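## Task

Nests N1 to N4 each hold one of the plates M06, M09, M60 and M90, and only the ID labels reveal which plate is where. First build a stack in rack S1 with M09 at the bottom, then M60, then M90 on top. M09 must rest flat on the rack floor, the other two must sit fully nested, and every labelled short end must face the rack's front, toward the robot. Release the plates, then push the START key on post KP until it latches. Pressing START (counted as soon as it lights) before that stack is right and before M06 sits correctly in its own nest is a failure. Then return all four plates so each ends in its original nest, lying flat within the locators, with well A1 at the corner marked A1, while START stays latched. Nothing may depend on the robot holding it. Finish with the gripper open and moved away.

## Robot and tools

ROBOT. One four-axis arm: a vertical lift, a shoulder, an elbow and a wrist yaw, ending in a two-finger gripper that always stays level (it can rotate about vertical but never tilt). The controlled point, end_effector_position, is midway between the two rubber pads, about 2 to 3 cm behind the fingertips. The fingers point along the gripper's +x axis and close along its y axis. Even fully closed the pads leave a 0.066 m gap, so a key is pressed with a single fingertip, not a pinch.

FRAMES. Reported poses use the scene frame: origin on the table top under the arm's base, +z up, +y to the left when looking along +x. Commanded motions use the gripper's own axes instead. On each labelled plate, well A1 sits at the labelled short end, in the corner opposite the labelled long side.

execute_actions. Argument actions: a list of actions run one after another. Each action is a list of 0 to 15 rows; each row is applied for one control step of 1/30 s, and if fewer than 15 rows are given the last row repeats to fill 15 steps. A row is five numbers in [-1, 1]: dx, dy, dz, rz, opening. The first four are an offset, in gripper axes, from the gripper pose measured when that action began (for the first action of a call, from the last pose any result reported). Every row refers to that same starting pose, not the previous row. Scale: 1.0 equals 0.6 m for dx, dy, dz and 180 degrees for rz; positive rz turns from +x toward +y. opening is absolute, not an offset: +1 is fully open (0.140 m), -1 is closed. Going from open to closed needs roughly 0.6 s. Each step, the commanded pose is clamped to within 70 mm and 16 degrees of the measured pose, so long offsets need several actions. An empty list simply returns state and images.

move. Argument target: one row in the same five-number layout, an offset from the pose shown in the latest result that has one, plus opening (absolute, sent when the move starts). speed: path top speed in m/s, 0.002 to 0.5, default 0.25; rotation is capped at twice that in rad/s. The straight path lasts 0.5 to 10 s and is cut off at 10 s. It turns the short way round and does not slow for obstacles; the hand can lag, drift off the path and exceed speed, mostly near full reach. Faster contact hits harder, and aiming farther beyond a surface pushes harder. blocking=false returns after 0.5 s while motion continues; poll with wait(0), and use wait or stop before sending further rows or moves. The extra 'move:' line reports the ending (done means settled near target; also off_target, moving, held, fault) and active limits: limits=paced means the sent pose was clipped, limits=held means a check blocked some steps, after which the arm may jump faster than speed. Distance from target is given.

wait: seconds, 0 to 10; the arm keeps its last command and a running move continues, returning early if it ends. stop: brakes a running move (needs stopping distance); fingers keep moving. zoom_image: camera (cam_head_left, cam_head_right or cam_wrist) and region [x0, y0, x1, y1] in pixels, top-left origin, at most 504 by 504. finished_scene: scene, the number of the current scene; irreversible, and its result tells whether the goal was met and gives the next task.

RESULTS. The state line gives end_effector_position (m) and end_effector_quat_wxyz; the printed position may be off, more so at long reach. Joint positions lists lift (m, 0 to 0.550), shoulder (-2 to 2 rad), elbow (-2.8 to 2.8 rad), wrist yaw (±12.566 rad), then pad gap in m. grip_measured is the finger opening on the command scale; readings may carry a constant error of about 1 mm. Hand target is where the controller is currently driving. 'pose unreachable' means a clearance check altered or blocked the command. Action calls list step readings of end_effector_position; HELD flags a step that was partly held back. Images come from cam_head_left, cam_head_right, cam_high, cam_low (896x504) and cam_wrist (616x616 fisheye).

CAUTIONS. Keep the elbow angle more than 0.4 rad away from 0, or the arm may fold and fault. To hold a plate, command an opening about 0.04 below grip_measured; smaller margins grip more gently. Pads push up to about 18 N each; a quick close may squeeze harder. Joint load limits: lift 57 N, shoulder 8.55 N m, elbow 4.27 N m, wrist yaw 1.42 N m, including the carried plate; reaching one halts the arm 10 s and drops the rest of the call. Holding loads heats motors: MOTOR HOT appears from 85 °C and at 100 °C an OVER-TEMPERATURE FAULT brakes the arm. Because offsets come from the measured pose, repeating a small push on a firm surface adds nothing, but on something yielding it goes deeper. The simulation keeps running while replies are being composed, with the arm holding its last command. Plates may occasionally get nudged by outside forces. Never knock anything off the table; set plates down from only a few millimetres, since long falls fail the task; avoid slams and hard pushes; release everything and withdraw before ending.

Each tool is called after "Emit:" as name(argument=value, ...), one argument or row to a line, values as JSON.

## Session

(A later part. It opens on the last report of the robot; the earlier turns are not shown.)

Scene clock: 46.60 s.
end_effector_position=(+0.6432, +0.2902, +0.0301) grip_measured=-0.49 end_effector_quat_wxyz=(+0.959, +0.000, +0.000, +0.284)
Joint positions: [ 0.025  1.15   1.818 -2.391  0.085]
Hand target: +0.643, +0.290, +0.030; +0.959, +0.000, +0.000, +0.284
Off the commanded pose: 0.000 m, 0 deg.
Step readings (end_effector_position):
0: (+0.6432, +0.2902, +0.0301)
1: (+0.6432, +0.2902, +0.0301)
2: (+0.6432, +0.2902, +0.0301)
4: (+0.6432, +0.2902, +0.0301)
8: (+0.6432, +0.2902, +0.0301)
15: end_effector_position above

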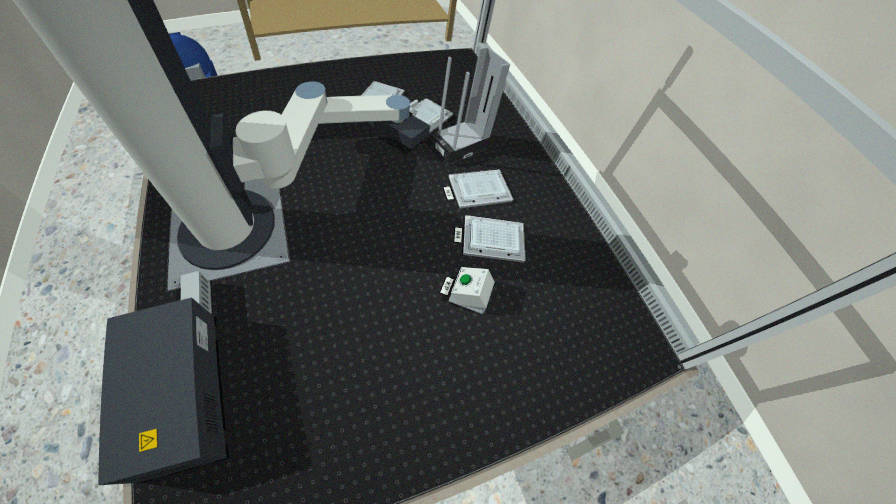

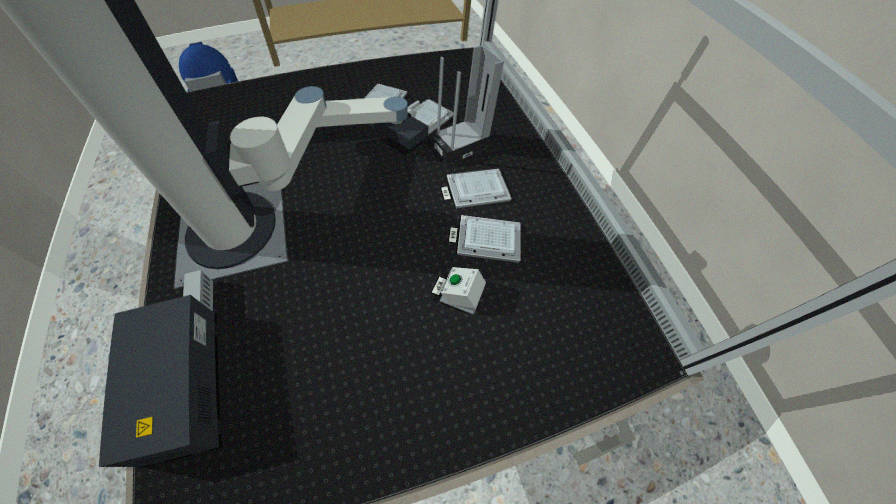

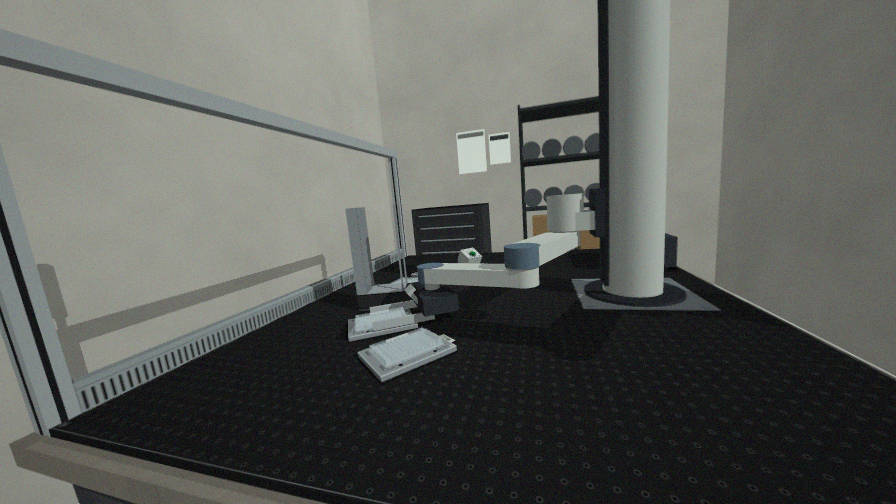

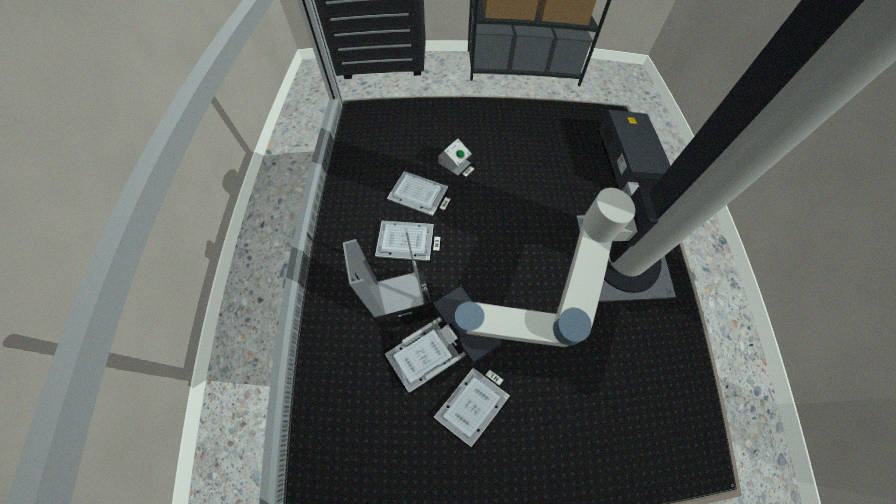

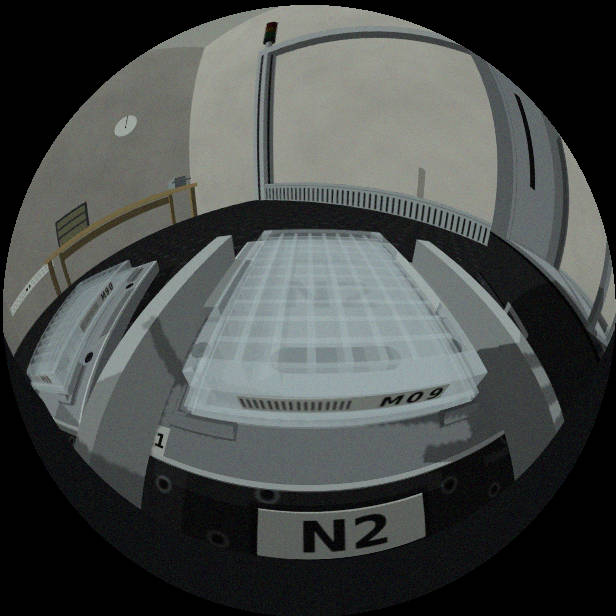

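Emit:
zoom_image(
  camera="cam_wrist",
  region=[160, 360, 500, 520],
)

Emit:
zoom_image(
  camera="cam_high",
  region=[330, 160, 450, 240],
)

Emit:
zoom_image(
  camera="cam_head_left",
  region=[390, 10, 530, 130],
)

Emit:
zoom_image(
  camera="cam_low",
  region=[330, 200, 450, 320],
)

Region (160, 360, 500, 520) of cam_wrist's 616x616 image, scaled by 1.482, with more detail than that image has; it fills the top 237 rows of this view, and the rest is white.

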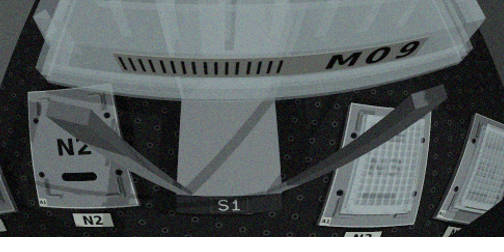

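Region (330, 160, 450, 240) of cam_high's 896x504 image, scaled by 4.200, with more detail than that image has.

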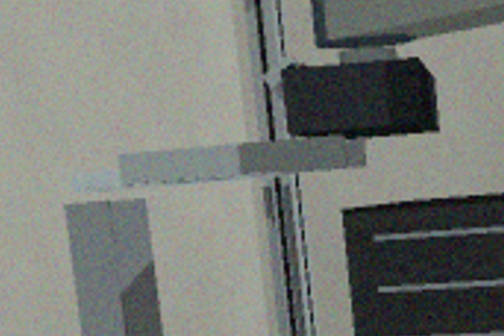

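Region (390, 10, 530, 130) of cam_head_left's 896x504 image, scaled by 3.600, with more detail than that image has; it fills the top 432 rows of this view, and the rest is white.

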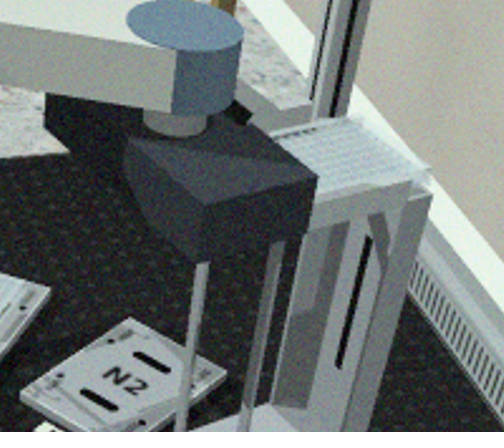

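Region (330, 200, 450, 320) of cam_low's 896x504 image, scaled by 4.200, with more detail than that image has.

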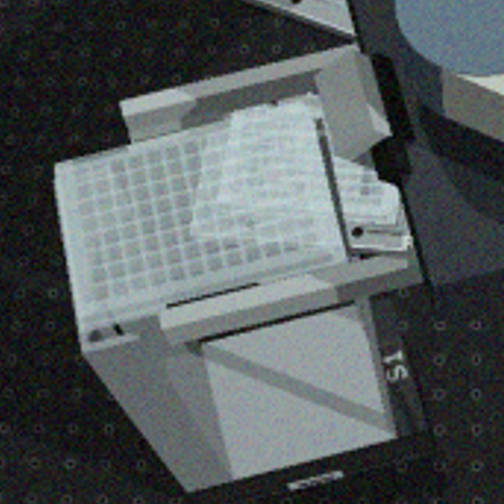

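Emit:
move(
  target=[0.0025, 0.002, -0.007, 0, -0.54],
  speed=0.02,
)

Scene clock: 60.20 s.
end_effector_position=(+0.7181, +0.1303, +0.3229) grip_measured=-0.49 end_effector_quat_wxyz=(+0.991, +0.000, +0.000, +0.130)
Joint positions: [ 0.318  0.808  1.867 -2.413  0.085]
Hand target: +0.718, +0.130, +0.323; +0.992, +0.000, +0.000, +0.130
Off the commanded pose: 0.000 m, 0 deg.
move: done

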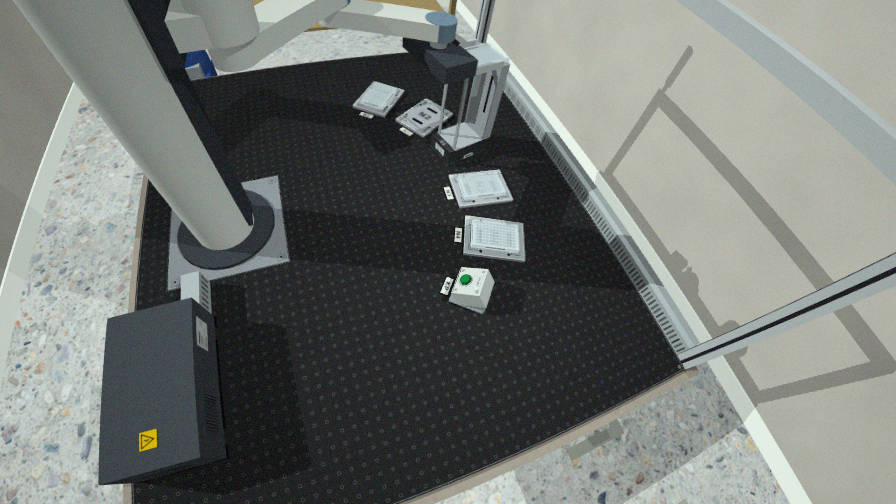

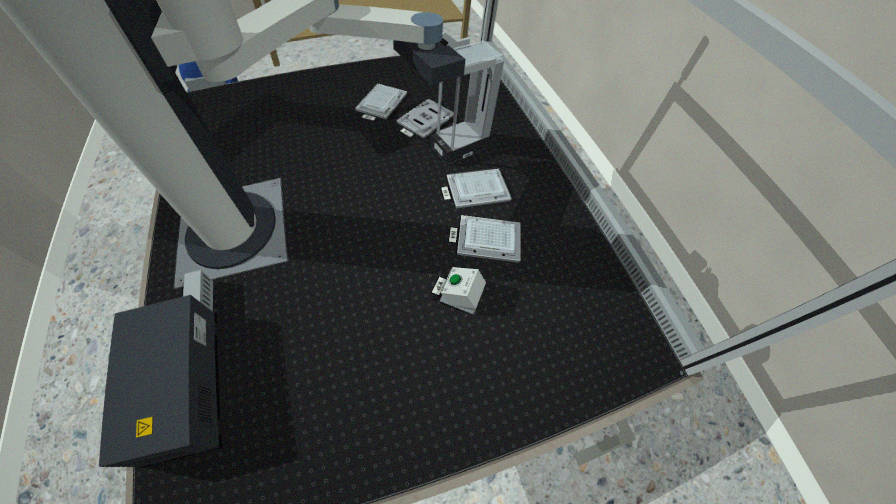

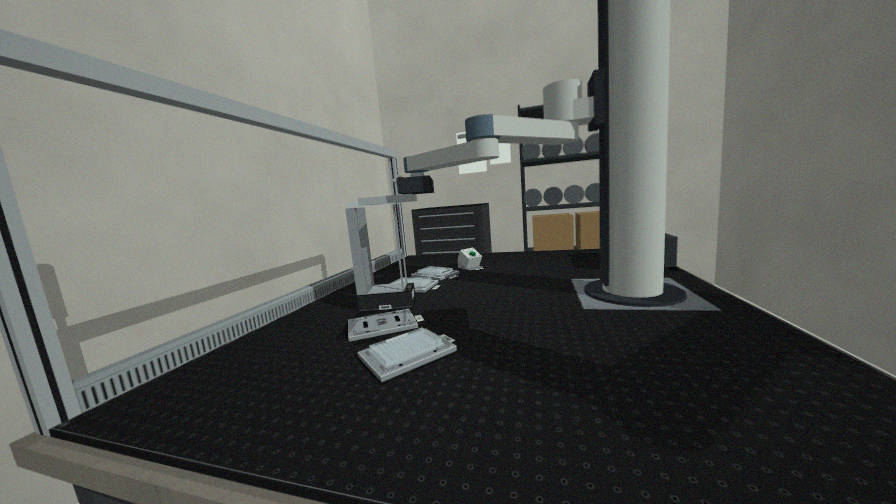

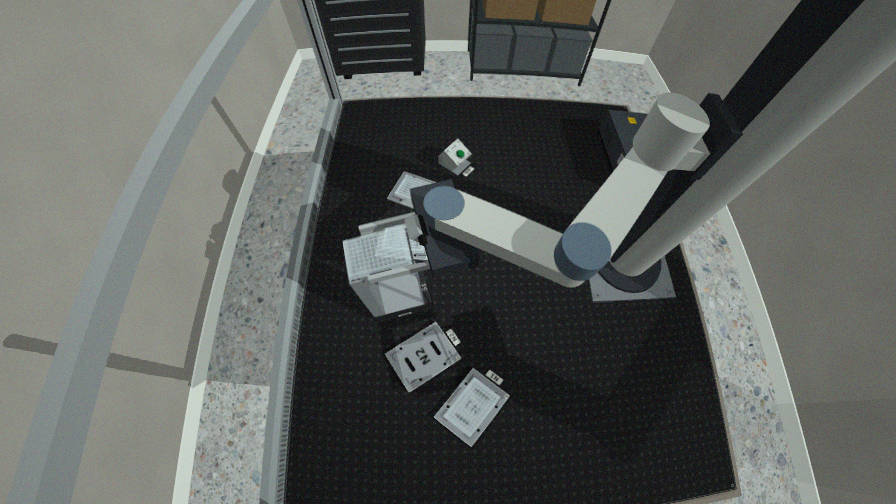

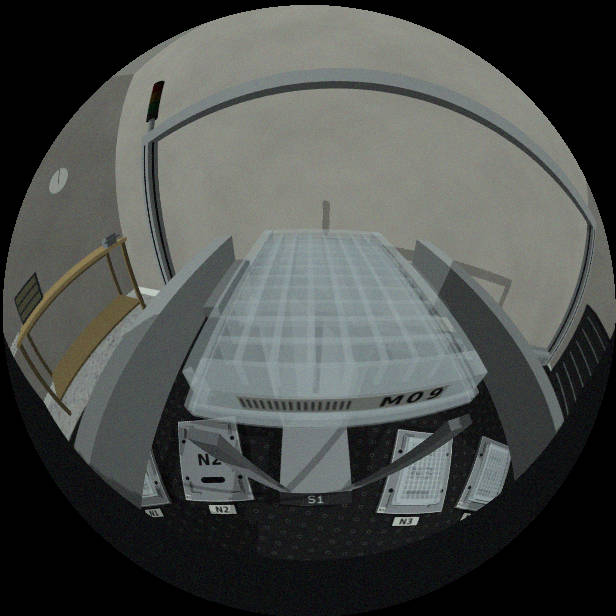

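Emit:
zoom_image(
  camera="cam_wrist",
  region=[170, 390, 270, 470],
)

Emit:
zoom_image(
  camera="cam_wrist",
  region=[400, 380, 500, 460],
)

Region (170, 390, 270, 470) of cam_wrist's 616x616 image, scaled by 5.040, with more detail than that image has; it fills the top 403 rows of this view, and the rest is white.

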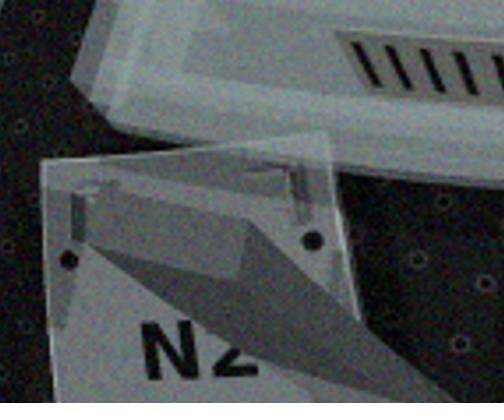

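Region (400, 380, 500, 460) of cam_wrist's 616x616 image, scaled by 5.040, with more detail than that image has; it fills the top 403 rows of this view, and the rest is white.

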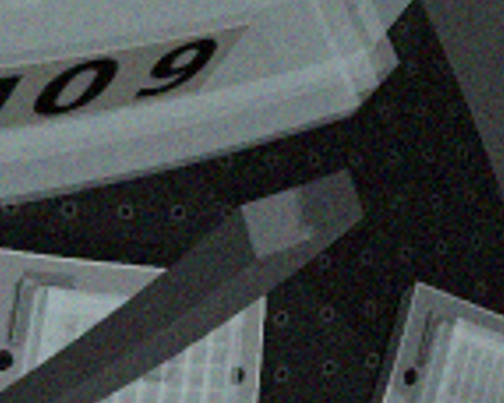

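Emit:
zoom_image(
  camera="cam_low",
  region=[335, 225, 395, 295],
)

Emit:
zoom_image(
  camera="cam_high",
  region=[335, 180, 425, 230],
)

Emit:
zoom_image(
  camera="cam_head_right",
  region=[430, 20, 520, 110],
)

Region (335, 225, 395, 295) of cam_low's 896x504 image, scaled by 7.200, with more detail than that image has; it fills the left 432 columns of this view, and the rest is white.

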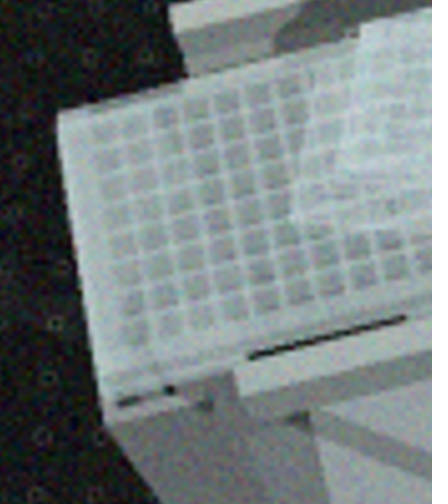

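Region (335, 180, 425, 230) of cam_high's 896x504 image, scaled by 5.600, with more detail than that image has.

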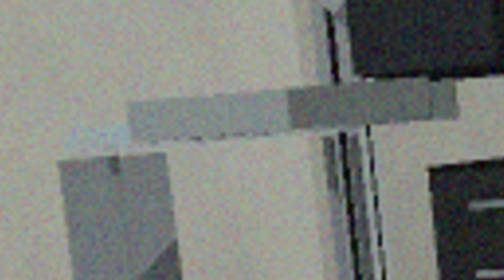

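Region (430, 20, 520, 110) of cam_head_right's 896x504 image, scaled by 5.600, with more detail than that image has.

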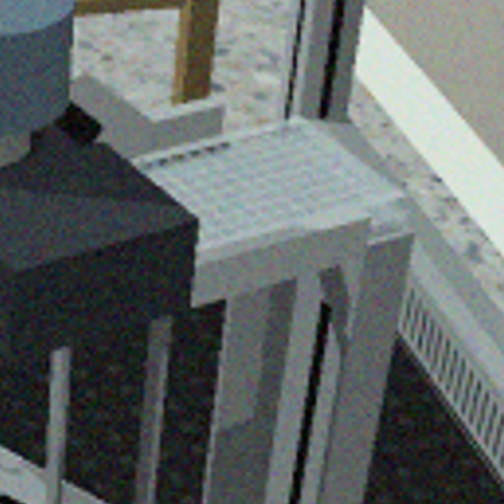

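Emit:
execute_actions(
  actions=[
    [[0,0,-0.0025,0,-0.54]],
    [[0,0,-0.0025,0,-0.54]],
    [[0,0,-0.0025,0,-0.54]],
    [[0,0,-0.0025,0,-0.54]],
    [[0,0,-0.0025,0,-0.54]],
    [[0,0,-0.0025,0,-0.54]],
    [[0,0,-0.0025,0,-0.54]],
    [[0,0,-0.0025,0,-0.54]],
  ],
)

Scene clock: 68.10 s.
end_effector_position=(+0.7180, +0.1307, +0.3117) grip_measured=-0.49 end_effector_quat_wxyz=(+0.991, +0.000, +0.000, +0.131)
Joint positions: [ 0.307  0.808  1.867 -2.412  0.085]
Hand target: +0.718, +0.131, +0.312; +0.991, +0.000, +0.000, +0.131
Off the commanded pose: 0.000 m, 0 deg.
Step readings (end_effector_position; steps 1 to 15: 1st action; 16 to 30: 2nd action; 31 to 45: 3rd action; 46 to 60: 4th action; 61 to 75: 5th action; 76 to 90: 6th action; 91 to 105: 7th action; 106 to 120: 8th action):
0: (+0.7181, +0.1303, +0.3229)
1: (+0.7181, +0.1303, +0.3228)
2: (+0.7181, +0.1303, +0.3219)
4: (+0.7181, +0.1303, +0.3213)
8: (+0.7181, +0.1303, +0.3213)
15: (+0.7181, +0.1303, +0.3213)
16: (+0.7181, +0.1303, +0.3213)
17: (+0.7181, +0.1303, +0.3204)
19: (+0.7180, +0.1304, +0.3199)
23: (+0.7180, +0.1304, +0.3199)
30: (+0.7180, +0.1304, +0.3199)
31: (+0.7180, +0.1304, +0.3199)
32: (+0.7180, +0.1304, +0.3191)
34: (+0.7180, +0.1305, +0.3185)
38: (+0.7180, +0.1305, +0.3185)
45: (+0.7180, +0.1305, +0.3185)
46: (+0.7180, +0.1305, +0.3185)
47: (+0.7180, +0.1305, +0.3177)
49: (+0.7180, +0.1305, +0.3172)
53: (+0.7180, +0.1305, +0.3172)
60: (+0.7180, +0.1305, +0.3172)
61: (+0.7180, +0.1305, +0.3172)
62: (+0.7180, +0.1306, +0.3163)
64: (+0.7180, +0.1306, +0.3158)
68: (+0.7180, +0.1306, +0.3158)
75: (+0.7180, +0.1306, +0.3158)
76: (+0.7180, +0.1306, +0.3158)
77: (+0.7180, +0.1306, +0.3150)
79: (+0.7180, +0.1306, +0.3144)
83: (+0.7180, +0.1306, +0.3144)
90: (+0.7180, +0.1306, +0.3144)
91: (+0.7180, +0.1306, +0.3144)
92: (+0.7180, +0.1306, +0.3136)
94: (+0.7180, +0.1306, +0.3131)
98: (+0.7180, +0.1306, +0.3131)
105: (+0.7180, +0.1306, +0.3131)
106: (+0.7180, +0.1306, +0.3131)
107: (+0.7180, +0.1307, +0.3122)
109: (+0.7180, +0.1307, +0.3117)
113: (+0.7180, +0.1307, +0.3117)
120: end_effector_position above

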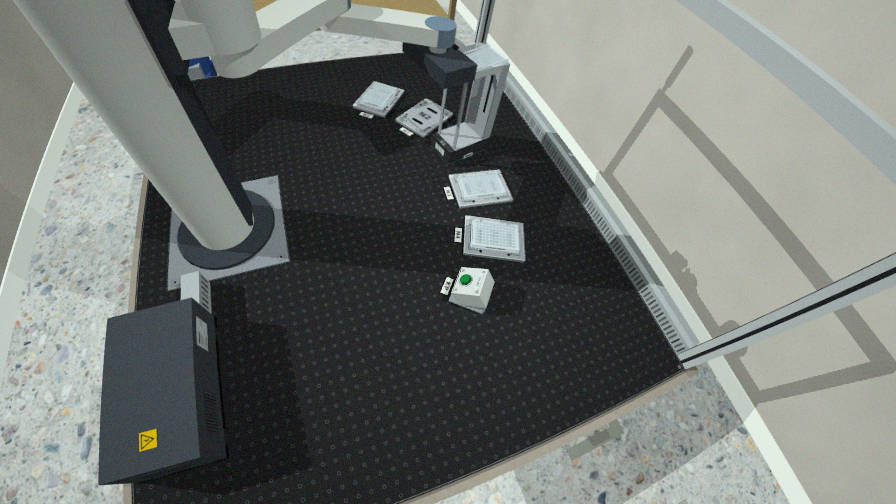

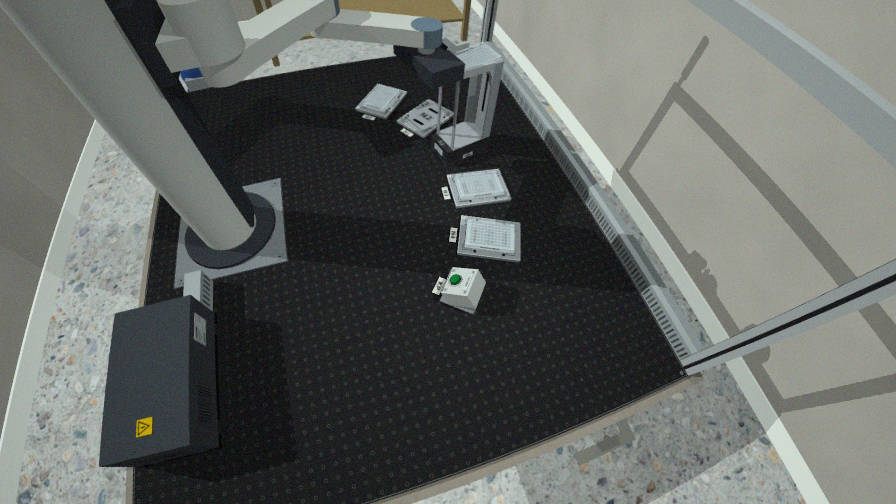

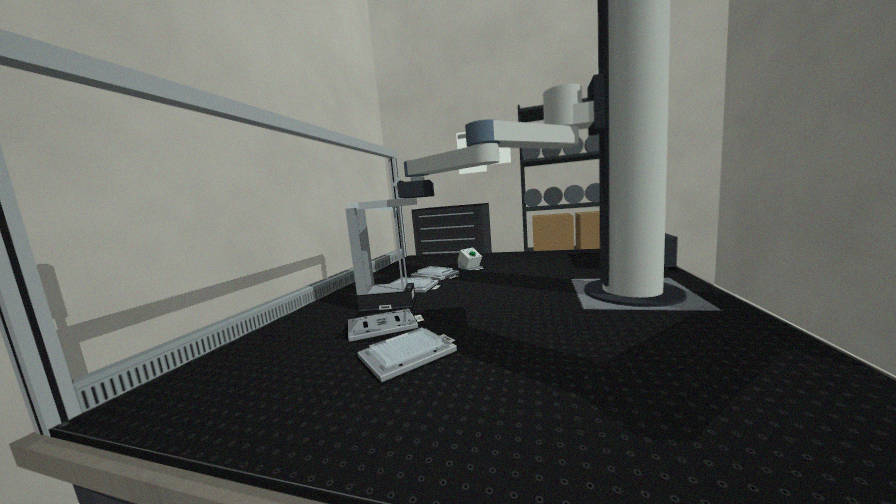

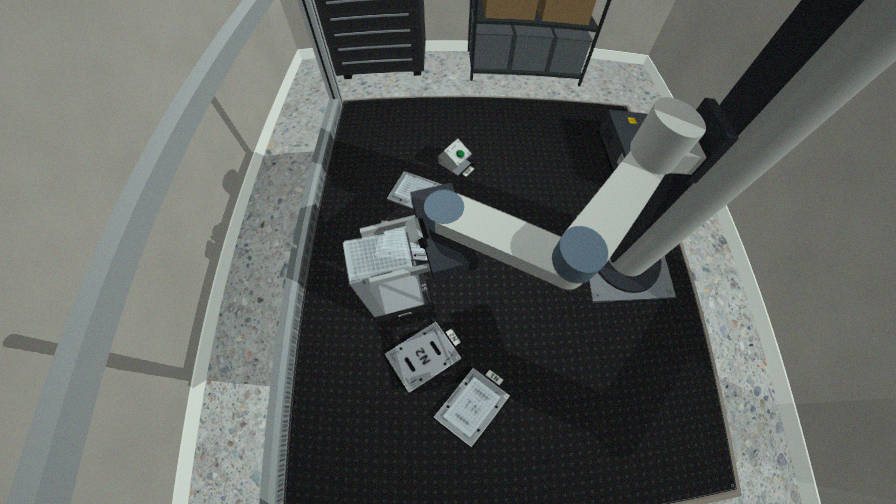

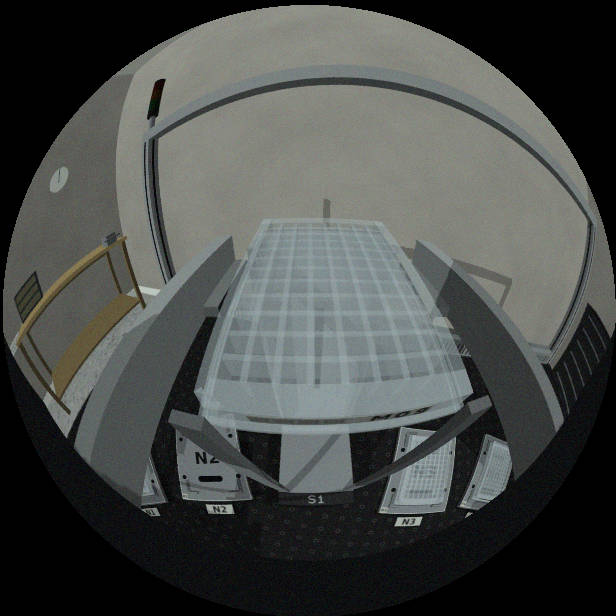

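Emit:
zoom_image(
  camera="cam_head_right",
  region=[430, 20, 520, 110],
)

Emit:
zoom_image(
  camera="cam_low",
  region=[335, 225, 395, 295],
)

Emit:
zoom_image(
  camera="cam_high",
  region=[335, 180, 425, 230],
)

Region (430, 20, 520, 110) of cam_head_right's 896x504 image, scaled by 5.600, with more detail than that image has.

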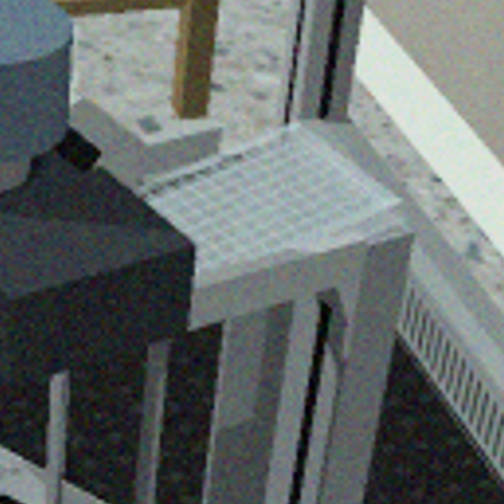

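Region (335, 225, 395, 295) of cam_low's 896x504 image, scaled by 7.200, with more detail than that image has; it fills the left 432 columns of this view, and the rest is white.

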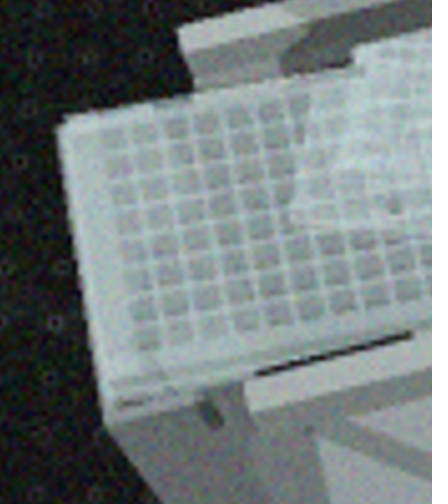

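Region (335, 180, 425, 230) of cam_high's 896x504 image, scaled by 5.600, with more detail than that image has.

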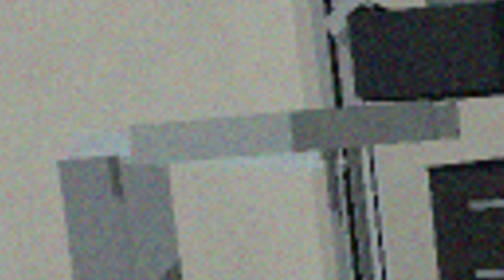

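Emit:
execute_actions(
  actions=[
    [[0,0,0.01,0,-0.54],[0,0,0.02,0,-0.54],[0,0,0.03,0,-0.54],[0,0,0.04,0,-0.54],[0,0,0.047,0,-0.54]],
    [[-0.004,0,0,0,-0.54],[-0.008,0,0,0,-0.54],[-0.011,0,0,0,-0.54]],
    [[0,0,-0.004,0,-0.54],[0,0,-0.008,0,-0.54],[0,0,-0.012,0,-0.54]],
  ],
)

Scene clock: 71.70 s.
end_effector_position=(+0.7117, +0.1289, +0.3327) grip_measured=-0.49 end_effector_quat_wxyz=(+0.991, +0.000, +0.000, +0.131)
Joint positions: [ 0.328  0.826  1.825 -2.388  0.085]
Hand target: +0.712, +0.129, +0.333; +0.991, +0.000, +0.000, +0.131
Off the commanded pose: 0.000 m, 0 deg.
Step readings (end_effector_position; steps 1 to 15: 1st action; 16 to 30: 2nd action; 31 to 45: 3rd action):
0: (+0.7180, +0.1307, +0.3117)
1: (+0.7180, +0.1307, +0.3117)
2: (+0.7180, +0.1307, +0.3127)
4: (+0.7180, +0.1307, +0.3202)
8: (+0.7180, +0.1307, +0.3393)
15: (+0.7180, +0.1307, +0.3399)
16: (+0.7180, +0.1307, +0.3399)
17: (+0.7166, +0.1303, +0.3399)
19: (+0.7125, +0.1291, +0.3399)
23: (+0.7117, +0.1289, +0.3399)
30: (+0.7117, +0.1289, +0.3399)
31: (+0.7117, +0.1289, +0.3399)
32: (+0.7117, +0.1289, +0.3389)
34: (+0.7117, +0.1289, +0.3341)
38: (+0.7117, +0.1289, +0.3327)
45: end_effector_position above

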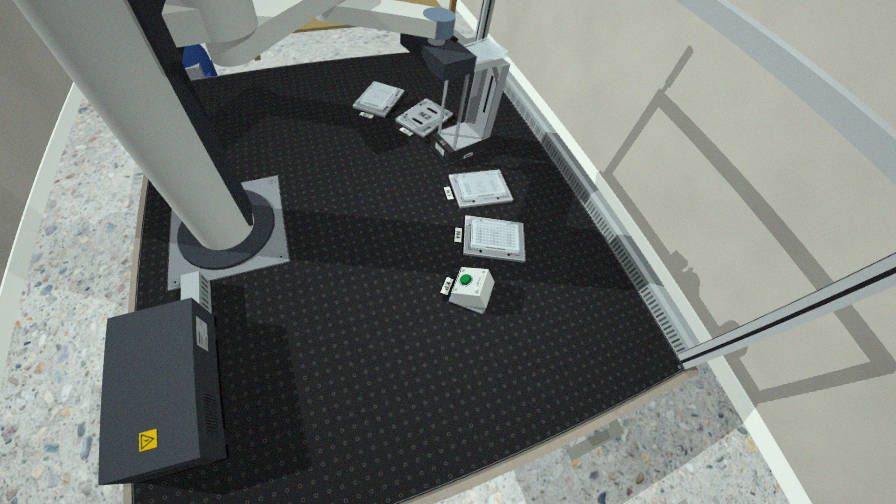

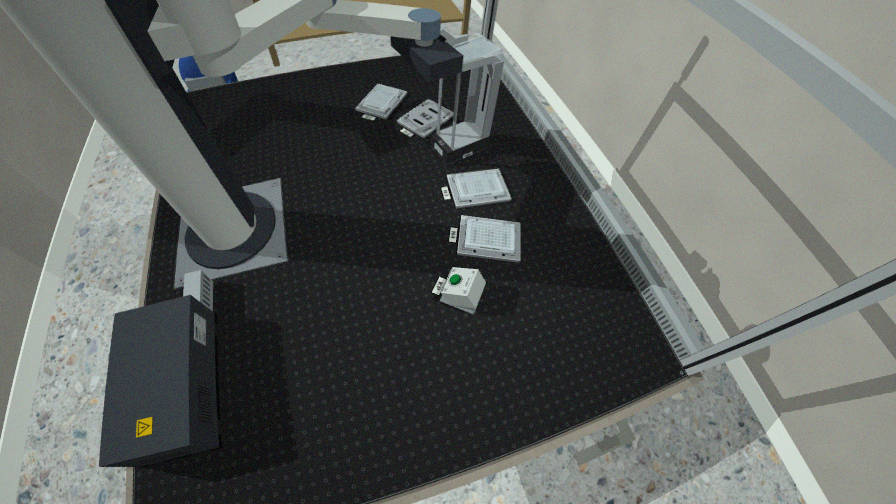

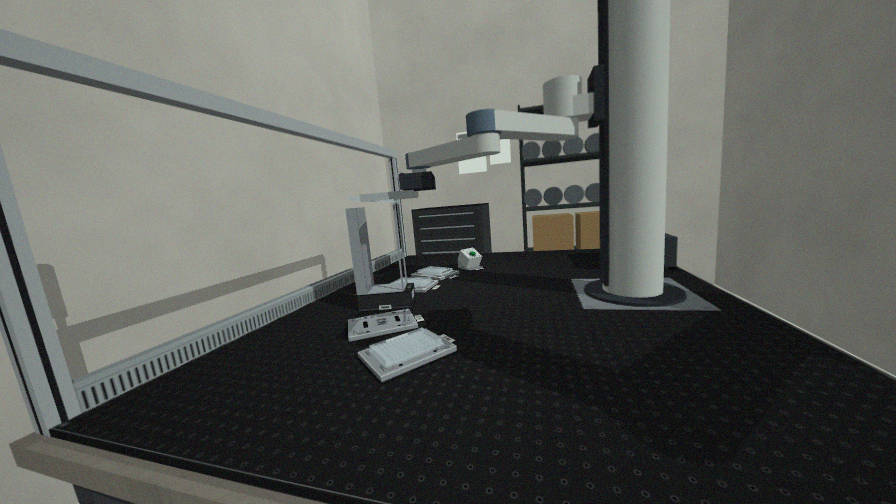

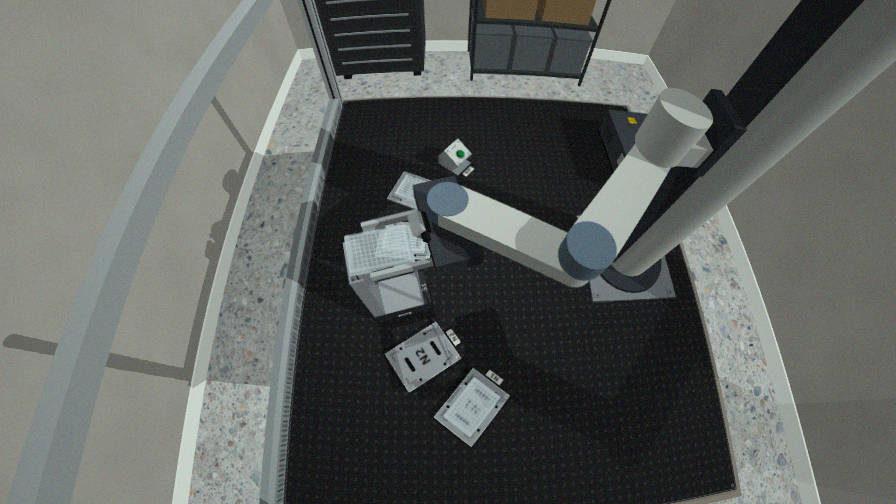

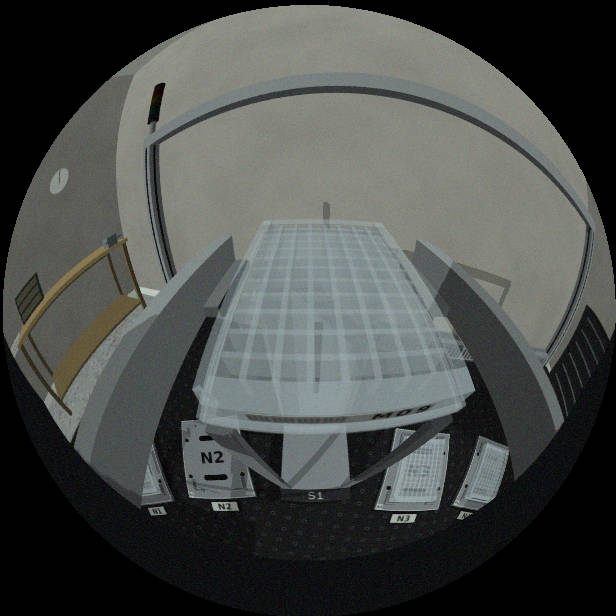

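Emit:
execute_actions(
  actions=[
    [[0,0,-0.002,0,-0.54],[0,0,-0.004,0,-0.54]],
    [[0,0,-0.002,0,-0.54],[0,0,-0.004,0,-0.54]],
    [[0,0,-0.002,0,-0.54],[0,0,-0.004,0,-0.54]],
  ],
)

Scene clock: 73.47 s.
end_effector_position=(+0.7117, +0.1290, +0.3256) grip_measured=-0.49 end_effector_quat_wxyz=(+0.991, +0.000, +0.000, +0.131)
Joint positions: [ 0.321  0.826  1.825 -2.388  0.085]
Hand target: +0.712, +0.129, +0.325; +0.991, +0.000, +0.000, +0.131
Off the commanded pose: 0.000 m, 0 deg.
Step readings (end_effector_position; steps 1 to 15: 1st action; 16 to 30: 2nd action; 31 to 45: 3rd action):
0: (+0.7117, +0.1289, +0.3327)
1: (+0.7117, +0.1289, +0.3326)
2: (+0.7117, +0.1289, +0.3318)
4: (+0.7117, +0.1289, +0.3301)
8: (+0.7117, +0.1289, +0.3302)
15: (+0.7117, +0.1289, +0.3302)
16: (+0.7117, +0.1289, +0.3302)
17: (+0.7117, +0.1289, +0.3294)
19: (+0.7117, +0.1289, +0.3277)
23: (+0.7117, +0.1289, +0.3278)
30: (+0.7117, +0.1289, +0.3278)
31: (+0.7117, +0.1289, +0.3278)
32: (+0.7117, +0.1290, +0.3271)
34: (+0.7117, +0.1290, +0.3255)
38: (+0.7117, +0.1290, +0.3256)
45: end_effector_position above

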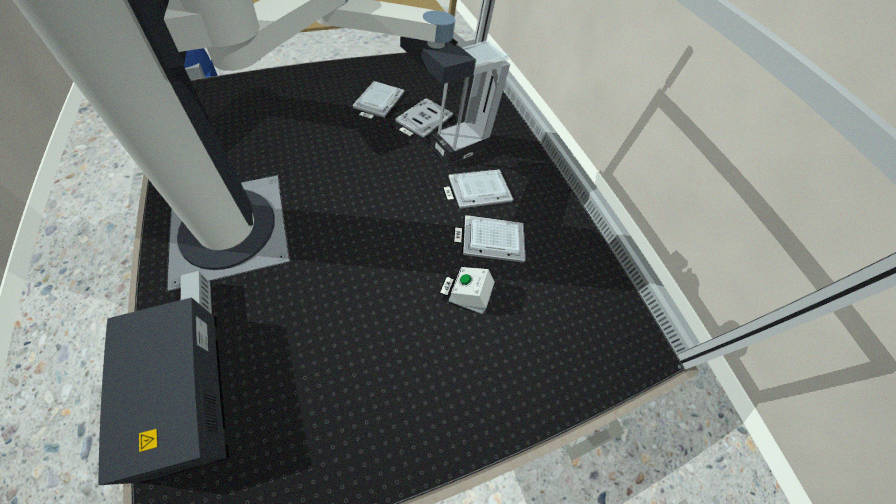

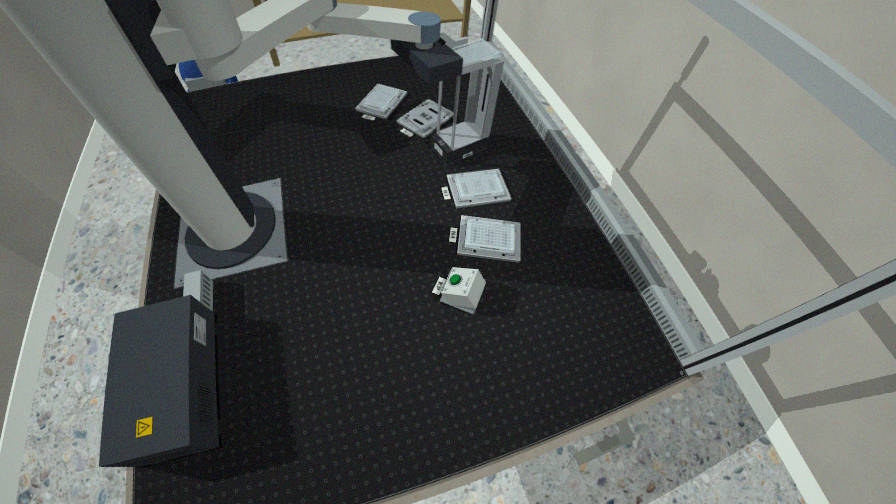

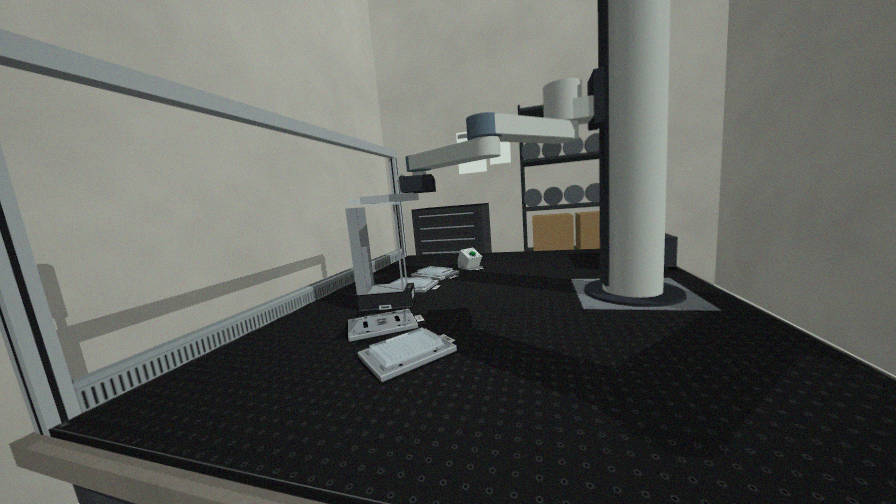

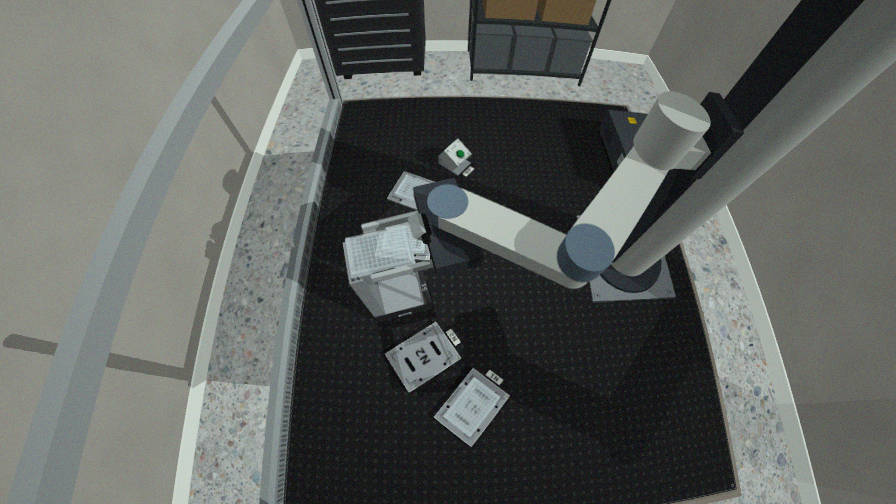

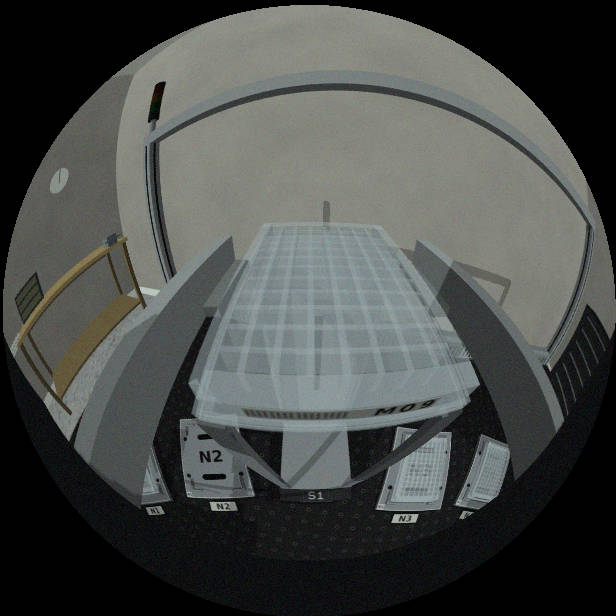

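Emit:
execute_actions(
  actions=[
    [[0,0,-0.002,0,-0.54],[0,0,-0.004,0,-0.54]],
    [[0,0,-0.002,0,-0.54],[0,0,-0.003,0,-0.54]],
  ],
)

Scene clock: 74.87 s.
end_effector_position=(+0.7117, +0.1291, +0.3216) grip_measured=-0.49 end_effector_quat_wxyz=(+0.991, +0.000, +0.000, +0.131)
Joint positions: [ 0.317  0.826  1.825 -2.388  0.085]
Hand target: +0.712, +0.129, +0.321; +0.991, +0.000, +0.000, +0.131
Off the commanded pose: 0.000 m, 0 deg.
Step readings (end_effector_position; steps 1 to 15: 1st action; 16 to 30: 2nd action):
0: (+0.7117, +0.1290, +0.3256)
1: (+0.7117, +0.1290, +0.3255)
2: (+0.7117, +0.1290, +0.3248)
4: (+0.7117, +0.1291, +0.3232)
8: (+0.7117, +0.1291, +0.3233)
15: (+0.7117, +0.1291, +0.3233)
16: (+0.7117, +0.1291, +0.3233)
17: (+0.7117, +0.1291, +0.3226)
19: (+0.7117, +0.1291, +0.3216)
23: (+0.7117, +0.1291, +0.3216)
30: end_effector_position above

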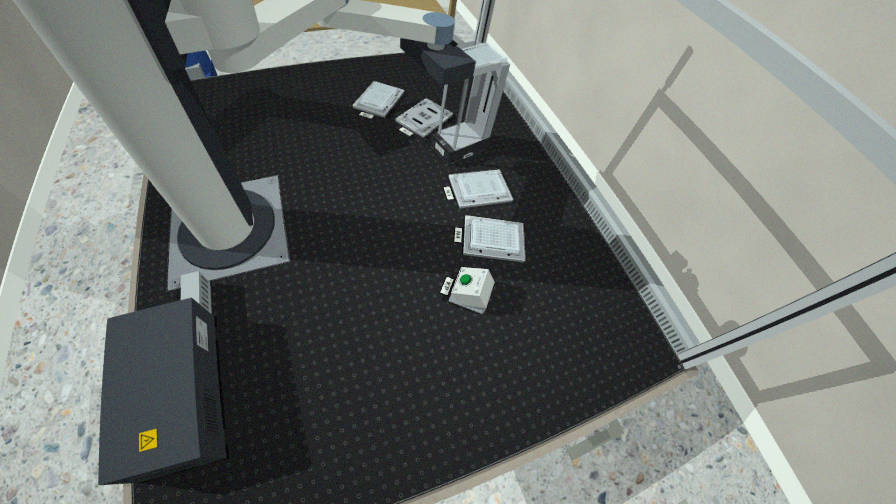

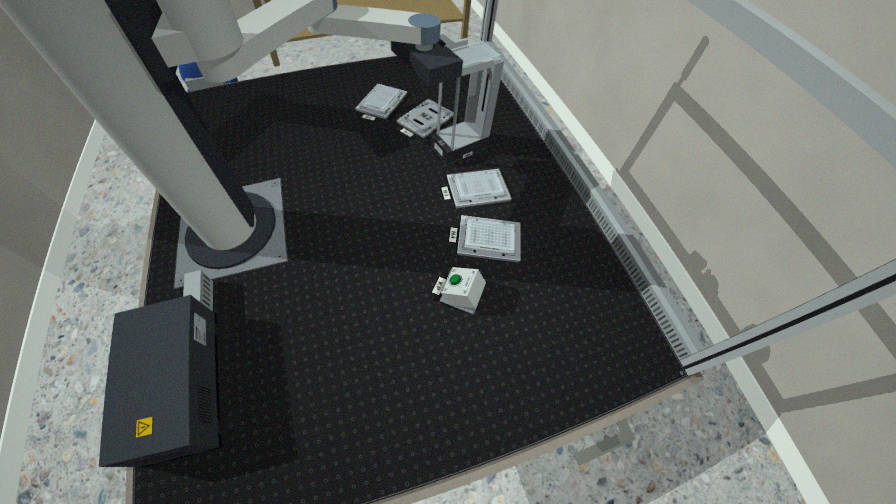

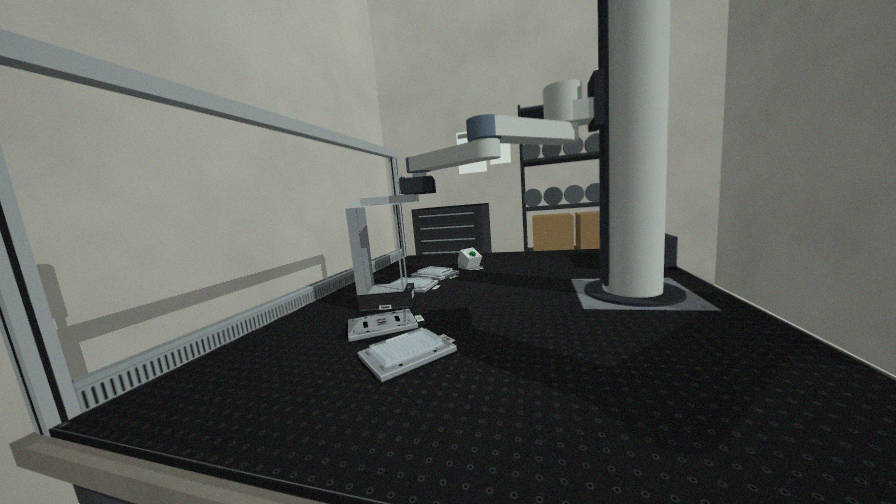

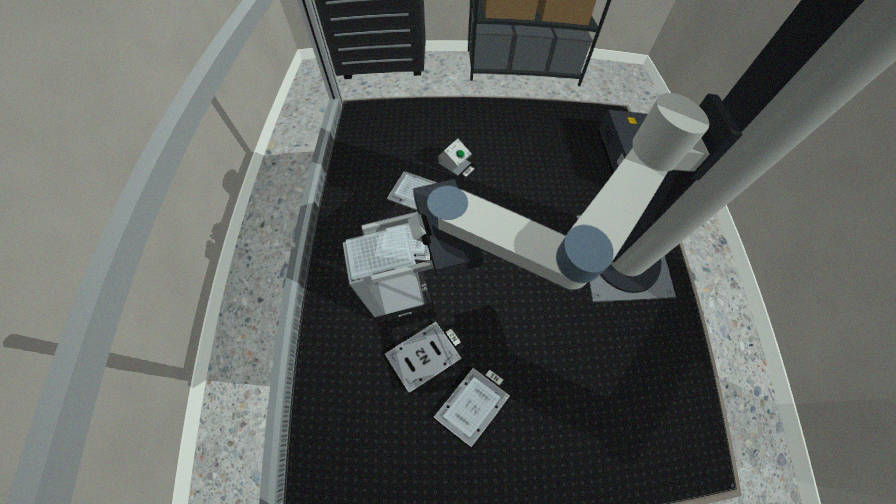

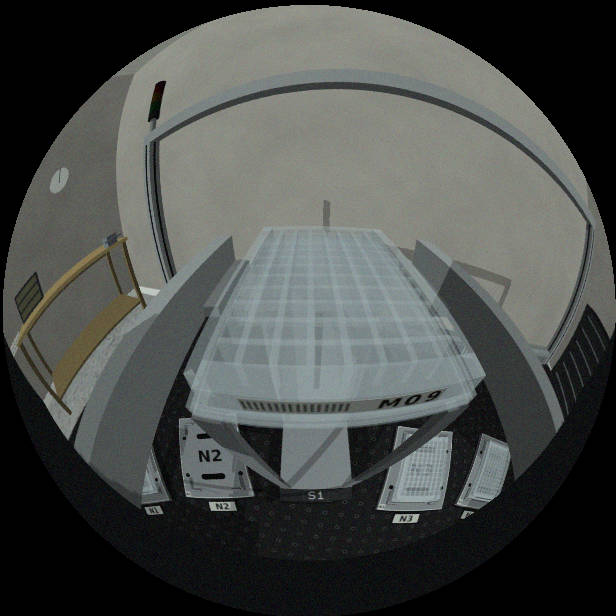

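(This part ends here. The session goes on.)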